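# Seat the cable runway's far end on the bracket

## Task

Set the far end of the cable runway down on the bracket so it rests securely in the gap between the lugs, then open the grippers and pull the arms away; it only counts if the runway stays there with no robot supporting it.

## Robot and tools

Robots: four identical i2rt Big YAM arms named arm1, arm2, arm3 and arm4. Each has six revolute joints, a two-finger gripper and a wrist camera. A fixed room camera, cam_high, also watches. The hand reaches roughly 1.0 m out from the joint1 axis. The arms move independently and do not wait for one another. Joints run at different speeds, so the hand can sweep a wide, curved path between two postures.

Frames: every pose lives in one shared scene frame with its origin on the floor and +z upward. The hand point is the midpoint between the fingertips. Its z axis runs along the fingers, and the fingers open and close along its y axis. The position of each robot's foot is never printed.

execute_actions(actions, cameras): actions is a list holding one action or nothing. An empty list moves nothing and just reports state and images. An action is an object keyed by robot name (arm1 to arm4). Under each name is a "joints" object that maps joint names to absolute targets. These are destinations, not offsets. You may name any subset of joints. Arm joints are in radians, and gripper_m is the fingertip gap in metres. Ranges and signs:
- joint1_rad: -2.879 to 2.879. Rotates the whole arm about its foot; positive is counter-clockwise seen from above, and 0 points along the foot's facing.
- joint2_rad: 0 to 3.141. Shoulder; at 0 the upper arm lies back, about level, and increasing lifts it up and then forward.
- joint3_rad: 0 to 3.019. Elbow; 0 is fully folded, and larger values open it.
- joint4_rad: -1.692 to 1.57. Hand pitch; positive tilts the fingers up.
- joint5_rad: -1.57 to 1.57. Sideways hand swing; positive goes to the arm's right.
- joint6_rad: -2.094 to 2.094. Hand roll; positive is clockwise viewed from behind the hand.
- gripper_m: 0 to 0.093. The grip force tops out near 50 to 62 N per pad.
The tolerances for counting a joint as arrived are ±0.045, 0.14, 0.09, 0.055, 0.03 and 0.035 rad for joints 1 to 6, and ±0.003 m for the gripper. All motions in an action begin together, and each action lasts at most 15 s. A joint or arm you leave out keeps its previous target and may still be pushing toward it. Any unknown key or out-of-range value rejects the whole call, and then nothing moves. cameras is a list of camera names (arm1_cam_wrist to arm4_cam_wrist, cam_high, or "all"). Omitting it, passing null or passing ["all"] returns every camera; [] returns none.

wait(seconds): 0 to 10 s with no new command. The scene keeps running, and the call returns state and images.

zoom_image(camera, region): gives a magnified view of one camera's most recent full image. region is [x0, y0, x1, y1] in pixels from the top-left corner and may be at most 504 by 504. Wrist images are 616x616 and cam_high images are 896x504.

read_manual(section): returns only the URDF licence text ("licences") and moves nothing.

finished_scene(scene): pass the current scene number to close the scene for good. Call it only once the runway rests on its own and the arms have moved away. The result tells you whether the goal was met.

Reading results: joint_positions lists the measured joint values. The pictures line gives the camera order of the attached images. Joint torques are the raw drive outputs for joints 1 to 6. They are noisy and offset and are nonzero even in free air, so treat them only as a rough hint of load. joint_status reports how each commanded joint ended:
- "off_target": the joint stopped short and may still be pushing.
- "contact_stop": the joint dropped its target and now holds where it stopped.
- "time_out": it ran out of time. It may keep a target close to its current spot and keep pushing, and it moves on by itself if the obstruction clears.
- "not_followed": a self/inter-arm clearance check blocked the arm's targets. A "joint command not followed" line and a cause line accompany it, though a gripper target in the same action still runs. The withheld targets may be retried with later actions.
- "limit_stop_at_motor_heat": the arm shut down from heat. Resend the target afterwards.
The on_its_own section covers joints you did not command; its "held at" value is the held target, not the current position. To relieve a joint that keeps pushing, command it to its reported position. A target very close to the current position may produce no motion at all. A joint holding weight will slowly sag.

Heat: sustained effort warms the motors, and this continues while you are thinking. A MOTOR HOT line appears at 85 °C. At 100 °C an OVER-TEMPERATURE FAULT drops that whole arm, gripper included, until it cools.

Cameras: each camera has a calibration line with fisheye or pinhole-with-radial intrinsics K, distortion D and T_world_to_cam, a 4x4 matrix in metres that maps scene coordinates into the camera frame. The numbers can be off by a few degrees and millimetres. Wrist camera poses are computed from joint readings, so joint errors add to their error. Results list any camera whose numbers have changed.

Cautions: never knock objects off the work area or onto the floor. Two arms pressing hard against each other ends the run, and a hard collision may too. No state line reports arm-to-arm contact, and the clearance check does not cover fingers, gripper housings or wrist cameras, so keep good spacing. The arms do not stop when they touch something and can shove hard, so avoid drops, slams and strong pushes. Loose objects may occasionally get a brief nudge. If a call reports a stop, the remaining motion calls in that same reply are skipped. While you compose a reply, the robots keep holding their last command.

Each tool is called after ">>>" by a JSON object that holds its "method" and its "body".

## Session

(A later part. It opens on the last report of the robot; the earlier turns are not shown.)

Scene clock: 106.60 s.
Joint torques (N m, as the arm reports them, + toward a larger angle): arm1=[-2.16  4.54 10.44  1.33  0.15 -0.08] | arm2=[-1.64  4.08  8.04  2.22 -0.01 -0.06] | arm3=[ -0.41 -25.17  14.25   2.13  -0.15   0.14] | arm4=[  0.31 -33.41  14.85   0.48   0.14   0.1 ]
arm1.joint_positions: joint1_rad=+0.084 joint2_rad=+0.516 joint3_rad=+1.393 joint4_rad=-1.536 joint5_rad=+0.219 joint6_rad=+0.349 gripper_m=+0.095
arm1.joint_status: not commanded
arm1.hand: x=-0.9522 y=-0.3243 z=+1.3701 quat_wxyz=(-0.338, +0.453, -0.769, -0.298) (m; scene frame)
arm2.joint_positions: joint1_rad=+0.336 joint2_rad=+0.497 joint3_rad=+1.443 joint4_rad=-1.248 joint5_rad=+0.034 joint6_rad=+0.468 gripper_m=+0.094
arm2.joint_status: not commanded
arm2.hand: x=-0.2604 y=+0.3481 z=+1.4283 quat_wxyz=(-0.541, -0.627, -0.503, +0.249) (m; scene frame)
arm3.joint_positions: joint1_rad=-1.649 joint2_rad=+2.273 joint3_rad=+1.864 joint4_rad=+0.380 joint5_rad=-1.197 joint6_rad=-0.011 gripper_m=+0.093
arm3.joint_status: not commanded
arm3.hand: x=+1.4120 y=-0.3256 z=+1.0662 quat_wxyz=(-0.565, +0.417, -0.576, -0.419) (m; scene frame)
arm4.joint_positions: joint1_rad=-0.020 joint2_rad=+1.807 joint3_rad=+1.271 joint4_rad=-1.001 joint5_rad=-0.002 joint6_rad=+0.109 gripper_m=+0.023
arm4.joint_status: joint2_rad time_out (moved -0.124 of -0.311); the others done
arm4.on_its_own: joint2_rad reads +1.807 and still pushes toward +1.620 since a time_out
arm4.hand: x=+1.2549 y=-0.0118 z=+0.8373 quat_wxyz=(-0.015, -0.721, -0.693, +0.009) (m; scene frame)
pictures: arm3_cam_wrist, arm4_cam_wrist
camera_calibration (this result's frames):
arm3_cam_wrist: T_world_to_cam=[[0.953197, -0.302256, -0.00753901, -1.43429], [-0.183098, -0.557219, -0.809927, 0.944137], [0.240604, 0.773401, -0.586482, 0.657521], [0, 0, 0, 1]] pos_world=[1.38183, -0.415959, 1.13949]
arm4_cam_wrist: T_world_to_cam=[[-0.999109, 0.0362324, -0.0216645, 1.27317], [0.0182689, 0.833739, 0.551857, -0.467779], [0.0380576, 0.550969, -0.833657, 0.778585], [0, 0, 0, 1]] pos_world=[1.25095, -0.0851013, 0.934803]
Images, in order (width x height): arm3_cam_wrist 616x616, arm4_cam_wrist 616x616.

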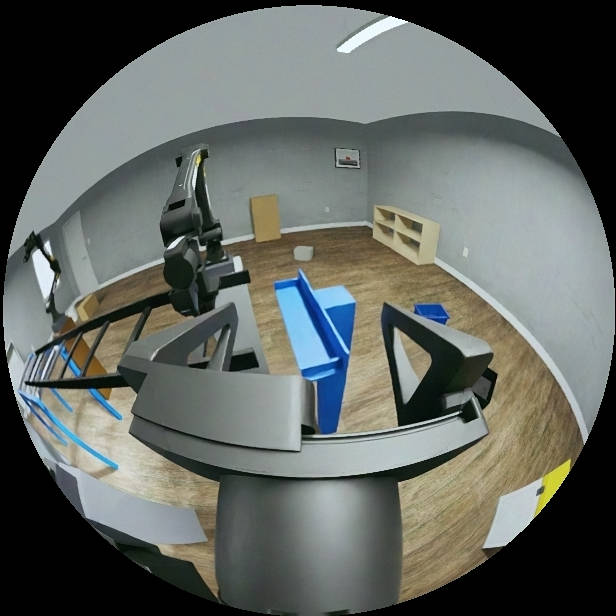

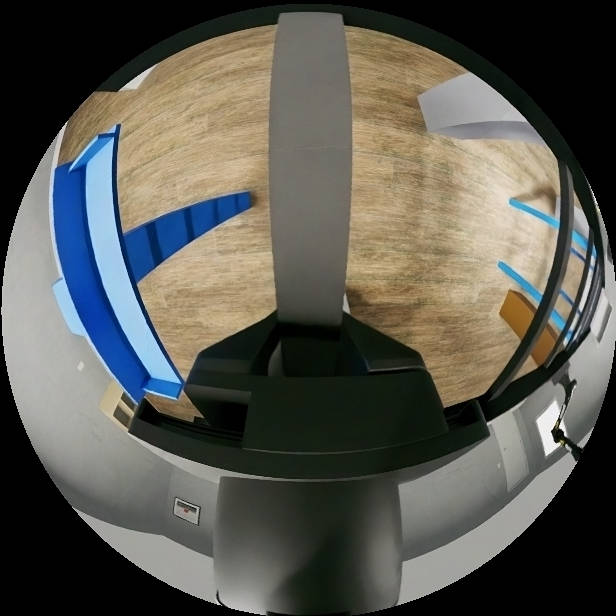

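>>> {"method": "execute_actions", "body": {"actions": [{"arm4":{"joints":{"joint1_rad":0.225,"joint2_rad":1.69,"joint4_rad":-0.98,"joint6_rad":0.35}}}], "cameras": ["arm4_cam_wrist","arm3_cam_wrist","cam_high"]}}

Scene clock: 114.97 s.
Joint torques (N m, as the arm reports them, + toward a larger angle): arm1=[-2.13  4.51 10.52  1.38  0.15 -0.07] | arm2=[-1.55  4.05  8.02  2.21 -0.02 -0.06] | arm3=[ -0.39 -25.19  14.27   2.16  -0.15   0.14] | arm4=[ -1.16 -33.67  14.77  -0.09  -0.1    0.02]
arm1.joint_positions: joint1_rad=+0.084 joint2_rad=+0.516 joint3_rad=+1.393 joint4_rad=-1.536 joint5_rad=+0.219 joint6_rad=+0.349 gripper_m=+0.095
arm1.joint_status: not commanded
arm1.hand: x=-0.9522 y=-0.3243 z=+1.3701 quat_wxyz=(-0.338, +0.453, -0.769, -0.298) (m; scene frame)
arm2.joint_positions: joint1_rad=+0.336 joint2_rad=+0.497 joint3_rad=+1.443 joint4_rad=-1.248 joint5_rad=+0.034 joint6_rad=+0.468 gripper_m=+0.094
arm2.joint_status: not commanded
arm2.hand: x=-0.2604 y=+0.3481 z=+1.4283 quat_wxyz=(-0.541, -0.627, -0.503, +0.249) (m; scene frame)
arm3.joint_positions: joint1_rad=-1.649 joint2_rad=+2.273 joint3_rad=+1.864 joint4_rad=+0.380 joint5_rad=-1.197 joint6_rad=-0.011 gripper_m=+0.093
arm3.joint_status: not commanded
arm3.hand: x=+1.4120 y=-0.3256 z=+1.0662 quat_wxyz=(-0.565, +0.417, -0.576, -0.419) (m; scene frame)
arm4.joint_positions: joint1_rad=+0.225 joint2_rad=+1.874 joint3_rad=+1.267 joint4_rad=-0.966 joint5_rad=+0.005 joint6_rad=+0.341 gripper_m=+0.023
arm4.joint_status: joint2_rad time_out (moved +0.067 of -0.117); the others done
arm4.on_its_own: joint2_rad reads +1.874 and still pushes toward +1.690 since a time_out
arm4.hand: x=+1.3769 y=+0.0116 z=+0.8040 quat_wxyz=(+0.001, -0.717, -0.697, +0.000) (m; scene frame)
pictures: arm3_cam_wrist, arm4_cam_wrist, cam_high
camera_calibration (this result's frames):
arm3_cam_wrist: T_world_to_cam=[[0.953197, -0.302256, -0.00753901, -1.43429], [-0.183098, -0.557219, -0.809927, 0.944137], [0.240604, 0.773401, -0.586482, 0.657521], [0, 0, 0, 1]] pos_world=[1.38183, -0.415959, 1.13949]
arm4_cam_wrist: T_world_to_cam=[[-0.999647, 0.0241823, -0.0110188, 1.38588], [0.0133359, 0.815147, 0.579101, -0.485999], [0.0229859, 0.57875, -0.815181, 0.738865], [0, 0, 0, 1]] pos_world=[1.37489, -0.064971, 0.899023]
Images, in order (width x height): arm3_cam_wrist 616x616, arm4_cam_wrist 616x616, cam_high 896x504.

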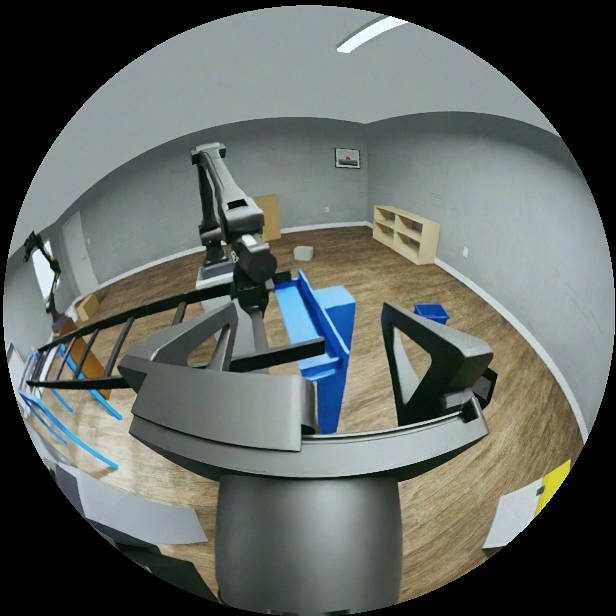

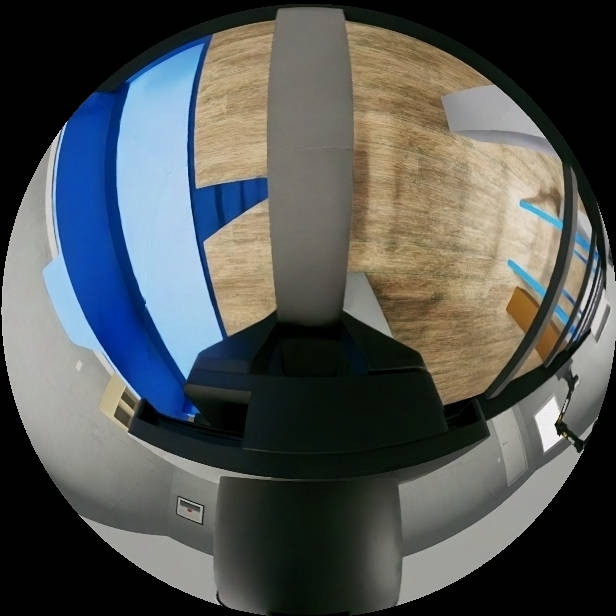

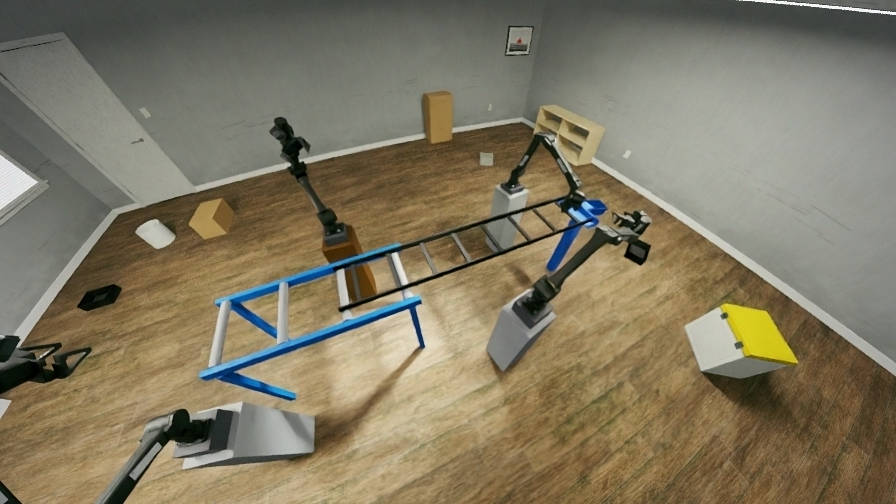

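>>> {"method": "zoom_image", "body": {"camera": "arm3_cam_wrist", "region": [230, 250, 370, 390]}}

>>> {"method": "zoom_image", "body": {"camera": "arm4_cam_wrist", "region": [60, 0, 360, 200]}}

Region (230, 250, 370, 390) of arm3_cam_wrist's 616x616 image, scaled by 3.600, with more detail than that image has.

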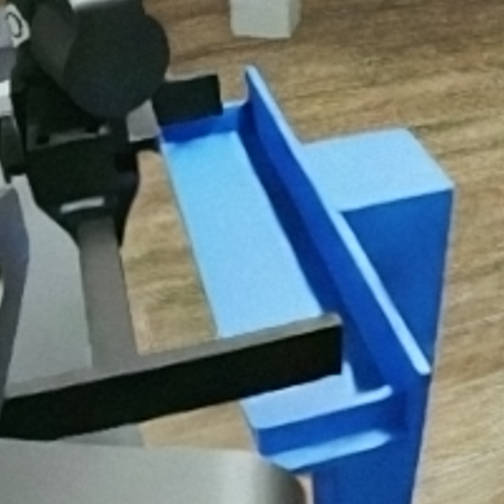

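Region (60, 0, 360, 200) of arm4_cam_wrist's 616x616 image, scaled by 1.680, with more detail than that image has.

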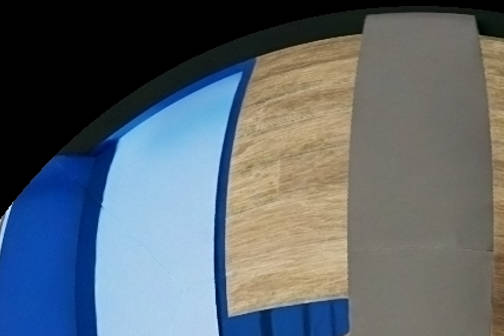

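>>> {"method": "execute_actions", "body": {"actions": [{"arm4":{"joints":{"joint1_rad":0.26,"joint3_rad":1.495,"joint4_rad":-0.95,"joint6_rad":0.375}}}], "cameras": ["arm4_cam_wrist","arm3_cam_wrist"]}}

Scene clock: 130.77 s.
Joint torques (N m, as the arm reports them, + toward a larger angle): arm1=[-2.12  4.36 10.49  1.37  0.16 -0.07] | arm2=[-1.55  4.08  8.03  2.19 -0.01 -0.06] | arm3=[ -0.33 -25.19  14.29   2.12  -0.15   0.14] | arm4=[ -0.38 -34.98  15.19   0.68   0.07   0.04]
arm1.joint_positions: joint1_rad=+0.084 joint2_rad=+0.516 joint3_rad=+1.393 joint4_rad=-1.536 joint5_rad=+0.219 joint6_rad=+0.349 gripper_m=+0.095
arm1.joint_status: not commanded
arm1.hand: x=-0.9522 y=-0.3243 z=+1.3701 quat_wxyz=(-0.338, +0.453, -0.769, -0.298) (m; scene frame)
arm2.joint_positions: joint1_rad=+0.336 joint2_rad=+0.497 joint3_rad=+1.443 joint4_rad=-1.248 joint5_rad=+0.034 joint6_rad=+0.468 gripper_m=+0.094
arm2.joint_status: not commanded
arm2.hand: x=-0.2604 y=+0.3481 z=+1.4283 quat_wxyz=(-0.541, -0.627, -0.503, +0.249) (m; scene frame)
arm3.joint_positions: joint1_rad=-1.649 joint2_rad=+2.273 joint3_rad=+1.864 joint4_rad=+0.380 joint5_rad=-1.197 joint6_rad=-0.011 gripper_m=+0.093
arm3.joint_status: not commanded
arm3.hand: x=+1.4120 y=-0.3256 z=+1.0662 quat_wxyz=(-0.565, +0.417, -0.576, -0.419) (m; scene frame)
arm4.joint_positions: joint1_rad=+0.247 joint2_rad=+1.884 joint3_rad=+1.293 joint4_rad=-0.957 joint5_rad=+0.000 joint6_rad=+0.366 gripper_m=+0.023
arm4.joint_status: joint3_rad time_out (moved +0.026 of +0.228); the others done
arm4.on_its_own: joint2_rad reads +1.884 and still pushes toward +1.690 since a time_out; joint3_rad reads +1.293 and still pushes toward +1.406 since a time_out
arm4.hand: x=+1.3929 y=+0.0032 z=+0.8074 quat_wxyz=(-0.012, -0.718, -0.696, +0.004) (m; scene frame)
pictures: arm3_cam_wrist, arm4_cam_wrist
camera_calibration (this result's frames):
arm3_cam_wrist: T_world_to_cam=[[0.953197, -0.302256, -0.00753901, -1.43429], [-0.183098, -0.557219, -0.809927, 0.944137], [0.240604, 0.773401, -0.586482, 0.657521], [0, 0, 0, 1]] pos_world=[1.38183, -0.415959, 1.13949]
arm4_cam_wrist: T_world_to_cam=[[-0.999355, 0.0264927, -0.0242319, 1.41234], [0.00834703, 0.827866, 0.560864, -0.459725], [0.0349195, 0.5603, -0.827553, 0.739537], [0, 0, 0, 1]] pos_world=[1.38945, -0.0711882, 0.904073]
Images, in order (width x height): arm3_cam_wrist 616x616, arm4_cam_wrist 616x616.

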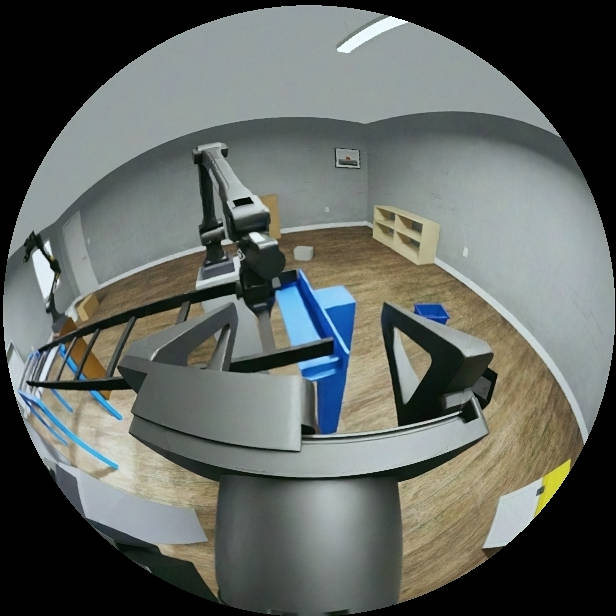

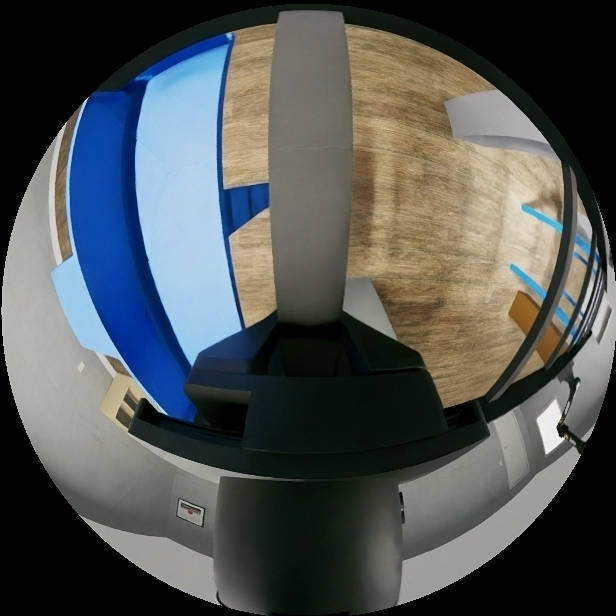

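>>> {"method": "zoom_image", "body": {"camera": "arm3_cam_wrist", "region": [230, 250, 370, 390]}}

Region (230, 250, 370, 390) of arm3_cam_wrist's 616x616 image, scaled by 3.600, with more detail than that image has.

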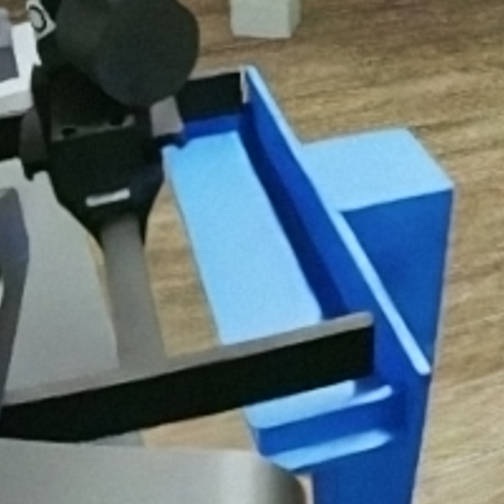

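>>> {"method": "execute_actions", "body": {"actions": [{"arm4":{"joints":{"joint2_rad":1.79,"joint4_rad":-0.95}}}], "cameras": ["arm4_cam_wrist","arm3_cam_wrist"]}}

>>> {"method": "zoom_image", "body": {"camera": "arm3_cam_wrist", "region": [230, 250, 370, 390]}}

Scene clock: 150.77 s.
Joint torques (N m, as the arm reports them, + toward a larger angle): arm1=[-2.19  4.52 10.5   1.36  0.16 -0.07] | arm2=[-1.54  4.06  8.03  2.22 -0.01 -0.06] | arm3=[ -0.38 -25.26  14.29   2.14  -0.15   0.14] | arm4=[ -0.36 -31.77  14.87  -0.06  -0.14   0.03]
arm1.joint_positions: joint1_rad=+0.084 joint2_rad=+0.516 joint3_rad=+1.393 joint4_rad=-1.536 joint5_rad=+0.219 joint6_rad=+0.349 gripper_m=+0.095
arm1.joint_status: not commanded
arm1.hand: x=-0.9522 y=-0.3243 z=+1.3701 quat_wxyz=(-0.338, +0.453, -0.769, -0.298) (m; scene frame)
arm2.joint_positions: joint1_rad=+0.336 joint2_rad=+0.497 joint3_rad=+1.443 joint4_rad=-1.248 joint5_rad=+0.034 joint6_rad=+0.468 gripper_m=+0.094
arm2.joint_status: not commanded
arm2.hand: x=-0.2604 y=+0.3481 z=+1.4283 quat_wxyz=(-0.541, -0.627, -0.503, +0.249) (m; scene frame)
arm3.joint_positions: joint1_rad=-1.649 joint2_rad=+2.273 joint3_rad=+1.864 joint4_rad=+0.380 joint5_rad=-1.197 joint6_rad=-0.011 gripper_m=+0.093
arm3.joint_status: not commanded
arm3.hand: x=+1.4120 y=-0.3256 z=+1.0662 quat_wxyz=(-0.565, +0.417, -0.576, -0.419) (m; scene frame)
arm4.joint_positions: joint1_rad=+0.248 joint2_rad=+1.944 joint3_rad=+1.293 joint4_rad=-0.939 joint5_rad=+0.007 joint6_rad=+0.367 gripper_m=+0.023
arm4.joint_status: joint2_rad time_out (moved +0.060 of -0.094); the others done
arm4.on_its_own: joint2_rad reads +1.944 and still pushes toward +1.790 since a time_out; joint3_rad reads +1.293 and still pushes toward +1.406 since a time_out
arm4.hand: x=+1.3911 y=+0.0062 z=+0.7771 quat_wxyz=(+0.008, -0.718, -0.696, -0.002) (m; scene frame)
pictures: arm3_cam_wrist, arm4_cam_wrist
camera_calibration (this result's frames):
arm3_cam_wrist: T_world_to_cam=[[0.953197, -0.302256, -0.00753901, -1.43429], [-0.183098, -0.557219, -0.809927, 0.944137], [0.240604, 0.773401, -0.586482, 0.657521], [0, 0, 0, 1]] pos_world=[1.38183, -0.415959, 1.13949]
arm4_cam_wrist: T_world_to_cam=[[-0.999621, 0.0272704, -0.00376024, 1.39415], [0.0197763, 0.806412, 0.591023, -0.484421], [0.0191498, 0.590725, -0.806646, 0.718351], [0, 0, 0, 1]] pos_world=[1.38945, -0.0717242, 0.871001]
Images, in order (width x height): arm3_cam_wrist 616x616, arm4_cam_wrist 616x616.

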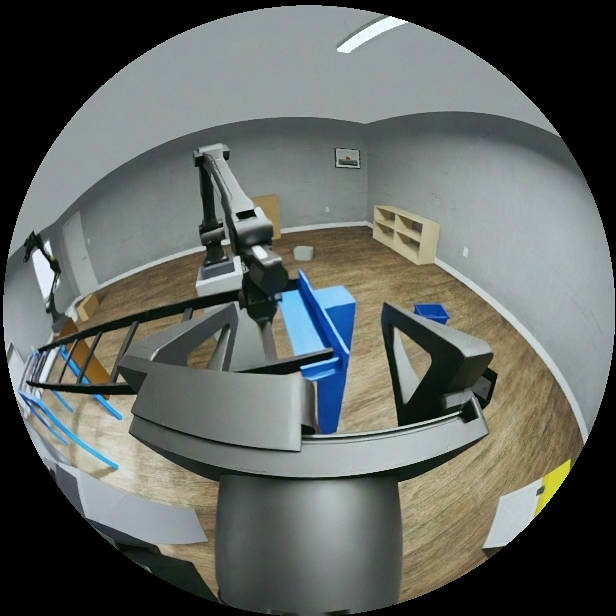

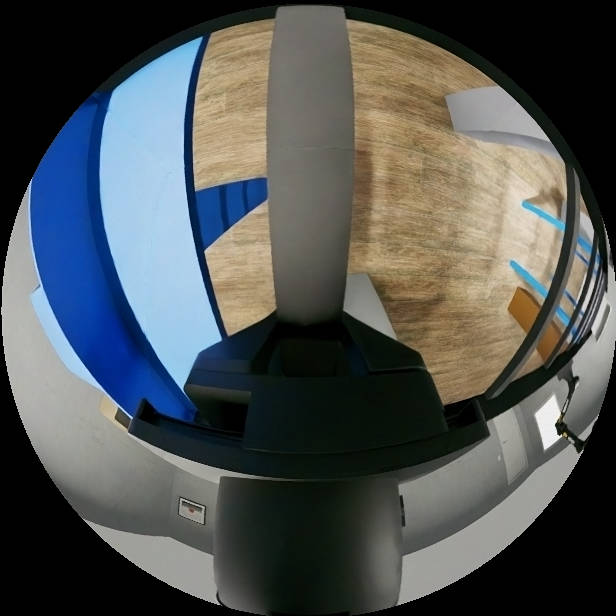

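Region (230, 250, 370, 390) of arm3_cam_wrist's 616x616 image, scaled by 3.600, with more detail than that image has.

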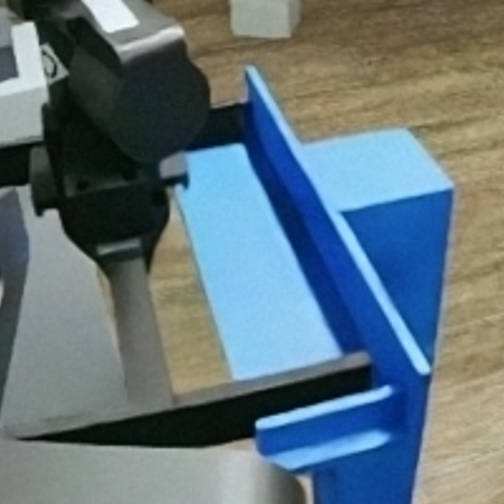

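Both rails are between the lugs. Unload, release, clear.

>>> {"method": "execute_actions", "body": {"actions": [{"arm4":{"joints":{"joint2_rad":1.93,"joint3_rad":1.33,"joint4_rad":-0.93}}}], "cameras": []}}

>>> {"method": "execute_actions", "body": {"actions": [{"arm4":{"joints":{"gripper_m":0.05}},"arm3":{"joints":{"joint2_rad":2.0}}}], "cameras": []}}

>>> {"method": "execute_actions", "body": {"actions": [{"arm4":{"joints":{"joint2_rad":1.3}},"arm3":{"joints":{"joint2_rad":1.8}}}], "cameras": ["arm4_cam_wrist","cam_high"]}}

Scene clock: 161.70 s.
Joint torques (N m, as the arm reports them, + toward a larger angle): arm1=[-2.27  4.6  10.49  1.38  0.16 -0.07] | arm2=[-1.56  4.08  8.01  2.22 -0.01 -0.06] | arm3=[ -0.4  -25.22  14.27   2.15  -0.15   0.13] | arm4=[ -0.19 -20.3    9.53   0.56  -0.14   0.01]
arm1.joint_positions: joint1_rad=+0.084 joint2_rad=+0.516 joint3_rad=+1.393 joint4_rad=-1.536 joint5_rad=+0.219 joint6_rad=+0.349 gripper_m=+0.095
arm1.joint_status: not commanded
arm1.hand: x=-0.9522 y=-0.3243 z=+1.3701 quat_wxyz=(-0.338, +0.453, -0.769, -0.298) (m; scene frame)
arm2.joint_positions: joint1_rad=+0.336 joint2_rad=+0.497 joint3_rad=+1.443 joint4_rad=-1.248 joint5_rad=+0.034 joint6_rad=+0.468 gripper_m=+0.094
arm2.joint_status: not commanded
arm2.hand: x=-0.2604 y=+0.3481 z=+1.4283 quat_wxyz=(-0.541, -0.627, -0.503, +0.249) (m; scene frame)
arm3.joint_positions: joint1_rad=-1.649 joint2_rad=+2.273 joint3_rad=+1.864 joint4_rad=+0.380 joint5_rad=-1.197 joint6_rad=-0.011 gripper_m=+0.093
arm3.joint_status: not commanded
arm3.hand: x=+1.4120 y=-0.3256 z=+1.0662 quat_wxyz=(-0.565, +0.417, -0.576, -0.419) (m; scene frame)
arm4.joint_positions: joint1_rad=+0.248 joint2_rad=+1.948 joint3_rad=+1.291 joint4_rad=-0.936 joint5_rad=+0.007 joint6_rad=+0.367 gripper_m=+0.023
arm4.joint_status: all done
arm4.hand: x=+1.3908 y=+0.0071 z=+0.7743 quat_wxyz=(+0.010, -0.718, -0.696, -0.003) (m; scene frame)
pictures: none
No camera images: the call's "cameras" was empty. Leave "cameras" out to get every camera's image.

Scene clock: 163.13 s.
Joint torques (N m, as the arm reports them, + toward a larger angle): arm1=[-2.08  4.53 10.46  1.32  0.17 -0.08] | arm2=[-1.58  4.09  8.03  2.2  -0.01 -0.06] | arm3=[ -0.42 -20.56  12.4    1.5    0.13   0.16] | arm4=[ -0.36 -19.33   9.42   0.6   -0.01   0.02]
arm1.joint_positions: joint1_rad=+0.084 joint2_rad=+0.516 joint3_rad=+1.393 joint4_rad=-1.536 joint5_rad=+0.219 joint6_rad=+0.349 gripper_m=+0.095
arm1.joint_status: not commanded
arm1.hand: x=-0.9522 y=-0.3243 z=+1.3701 quat_wxyz=(-0.338, +0.453, -0.769, -0.298) (m; scene frame)
arm2.joint_positions: joint1_rad=+0.336 joint2_rad=+0.497 joint3_rad=+1.443 joint4_rad=-1.248 joint5_rad=+0.034 joint6_rad=+0.468 gripper_m=+0.094
arm2.joint_status: not commanded
arm2.hand: x=-0.2604 y=+0.3481 z=+1.4283 quat_wxyz=(-0.541, -0.627, -0.503, +0.249) (m; scene frame)
arm3.joint_positions: joint1_rad=-1.649 joint2_rad=+1.964 joint3_rad=+1.894 joint4_rad=+0.394 joint5_rad=-1.197 joint6_rad=-0.010 gripper_m=+0.093
arm3.joint_status: all done
arm3.hand: x=+1.3457 y=-0.3297 z=+1.3176 quat_wxyz=(-0.662, +0.477, -0.463, -0.347) (m; scene frame)
arm4.joint_positions: joint1_rad=+0.248 joint2_rad=+1.936 joint3_rad=+1.295 joint4_rad=-0.936 joint5_rad=+0.002 joint6_rad=+0.368 gripper_m=+0.050
arm4.joint_status: all done
arm4.hand: x=+1.3926 y=+0.0038 z=+0.7817 quat_wxyz=(+0.002, -0.718, -0.696, -0.001) (m; scene frame)
pictures: none
No camera images: the call's "cameras" was empty. Leave "cameras" out to get every camera's image.

Scene clock: 164.67 s.
Joint torques (N m, as the arm reports them, + toward a larger angle): arm1=[-2.22  4.49 10.48  1.4   0.16 -0.07] | arm2=[-1.55  4.02  8.03  2.2  -0.01 -0.06] | arm3=[ -0.3  -17.    12.48   1.31   0.26   0.17] | arm4=[ -0.32 -10.75  10.61   1.65   0.01   0.01]
arm1.joint_positions: joint1_rad=+0.084 joint2_rad=+0.516 joint3_rad=+1.393 joint4_rad=-1.536 joint5_rad=+0.219 joint6_rad=+0.349 gripper_m=+0.095
arm1.joint_status: not commanded
arm1.hand: x=-0.9522 y=-0.3243 z=+1.3701 quat_wxyz=(-0.338, +0.453, -0.769, -0.298) (m; scene frame)
arm2.joint_positions: joint1_rad=+0.336 joint2_rad=+0.497 joint3_rad=+1.443 joint4_rad=-1.248 joint5_rad=+0.034 joint6_rad=+0.468 gripper_m=+0.094
arm2.joint_status: not commanded
arm2.hand: x=-0.2604 y=+0.3481 z=+1.4283 quat_wxyz=(-0.541, -0.627, -0.503, +0.249) (m; scene frame)
arm3.joint_positions: joint1_rad=-1.649 joint2_rad=+1.768 joint3_rad=+1.888 joint4_rad=+0.394 joint5_rad=-1.197 joint6_rad=-0.010 gripper_m=+0.093
arm3.joint_status: all done
arm3.hand: x=+1.2660 y=-0.3349 z=+1.4476 quat_wxyz=(-0.706, +0.504, -0.396, -0.303) (m; scene frame)
arm4.joint_positions: joint1_rad=+0.248 joint2_rad=+1.298 joint3_rad=+1.312 joint4_rad=-0.936 joint5_rad=+0.002 joint6_rad=+0.368 gripper_m=+0.050
arm4.joint_status: all done
arm4.hand: x=+1.3882 y=+0.0129 z=+1.1192 quat_wxyz=(-0.291, -0.681, -0.659, +0.134) (m; scene frame)
pictures: arm4_cam_wrist, cam_high
camera_calibration (this result's frames):
arm4_cam_wrist: T_world_to_cam=[[-0.972693, -0.0467883, -0.22733, 1.60617], [-0.0475323, 0.998867, -0.00220343, 0.0629783], [0.227176, 0.00866228, -0.973815, 0.896166], [0, 0, 0, 1]] pos_world=[1.36172, 0.00448009, 1.23797]
Images, in order (width x height): arm4_cam_wrist 616x616, cam_high 896x504.

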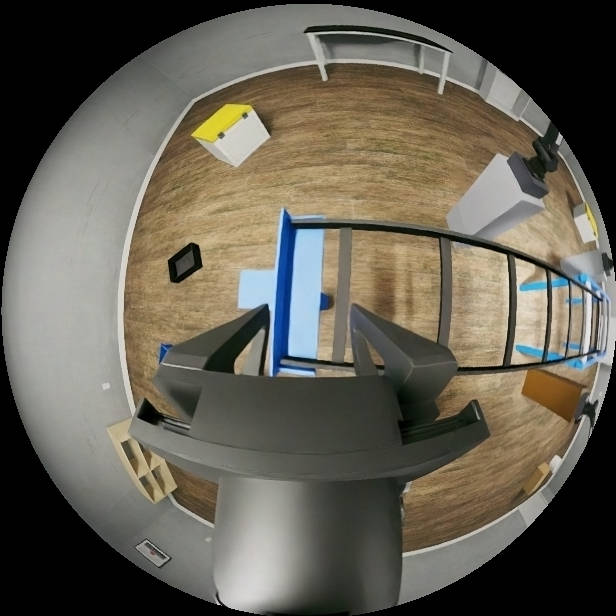

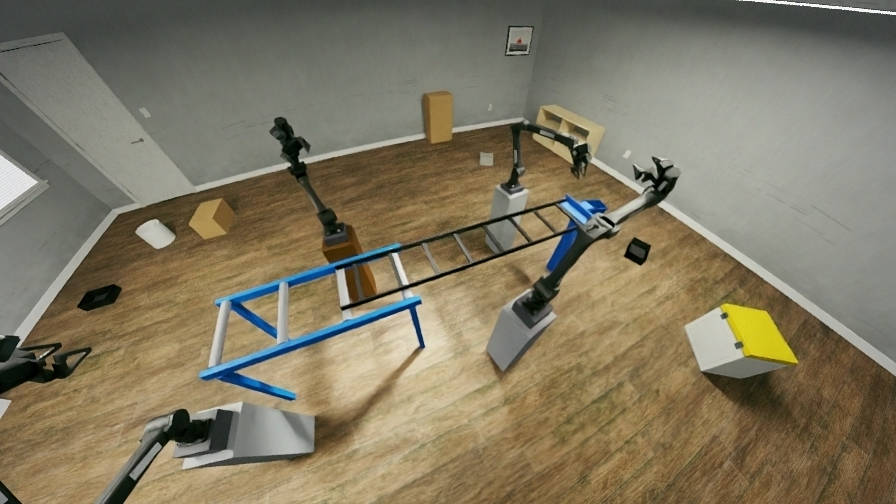

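>>> {"method": "finished_scene", "body": {"scene": 2}}

The scene is finished: the task was done.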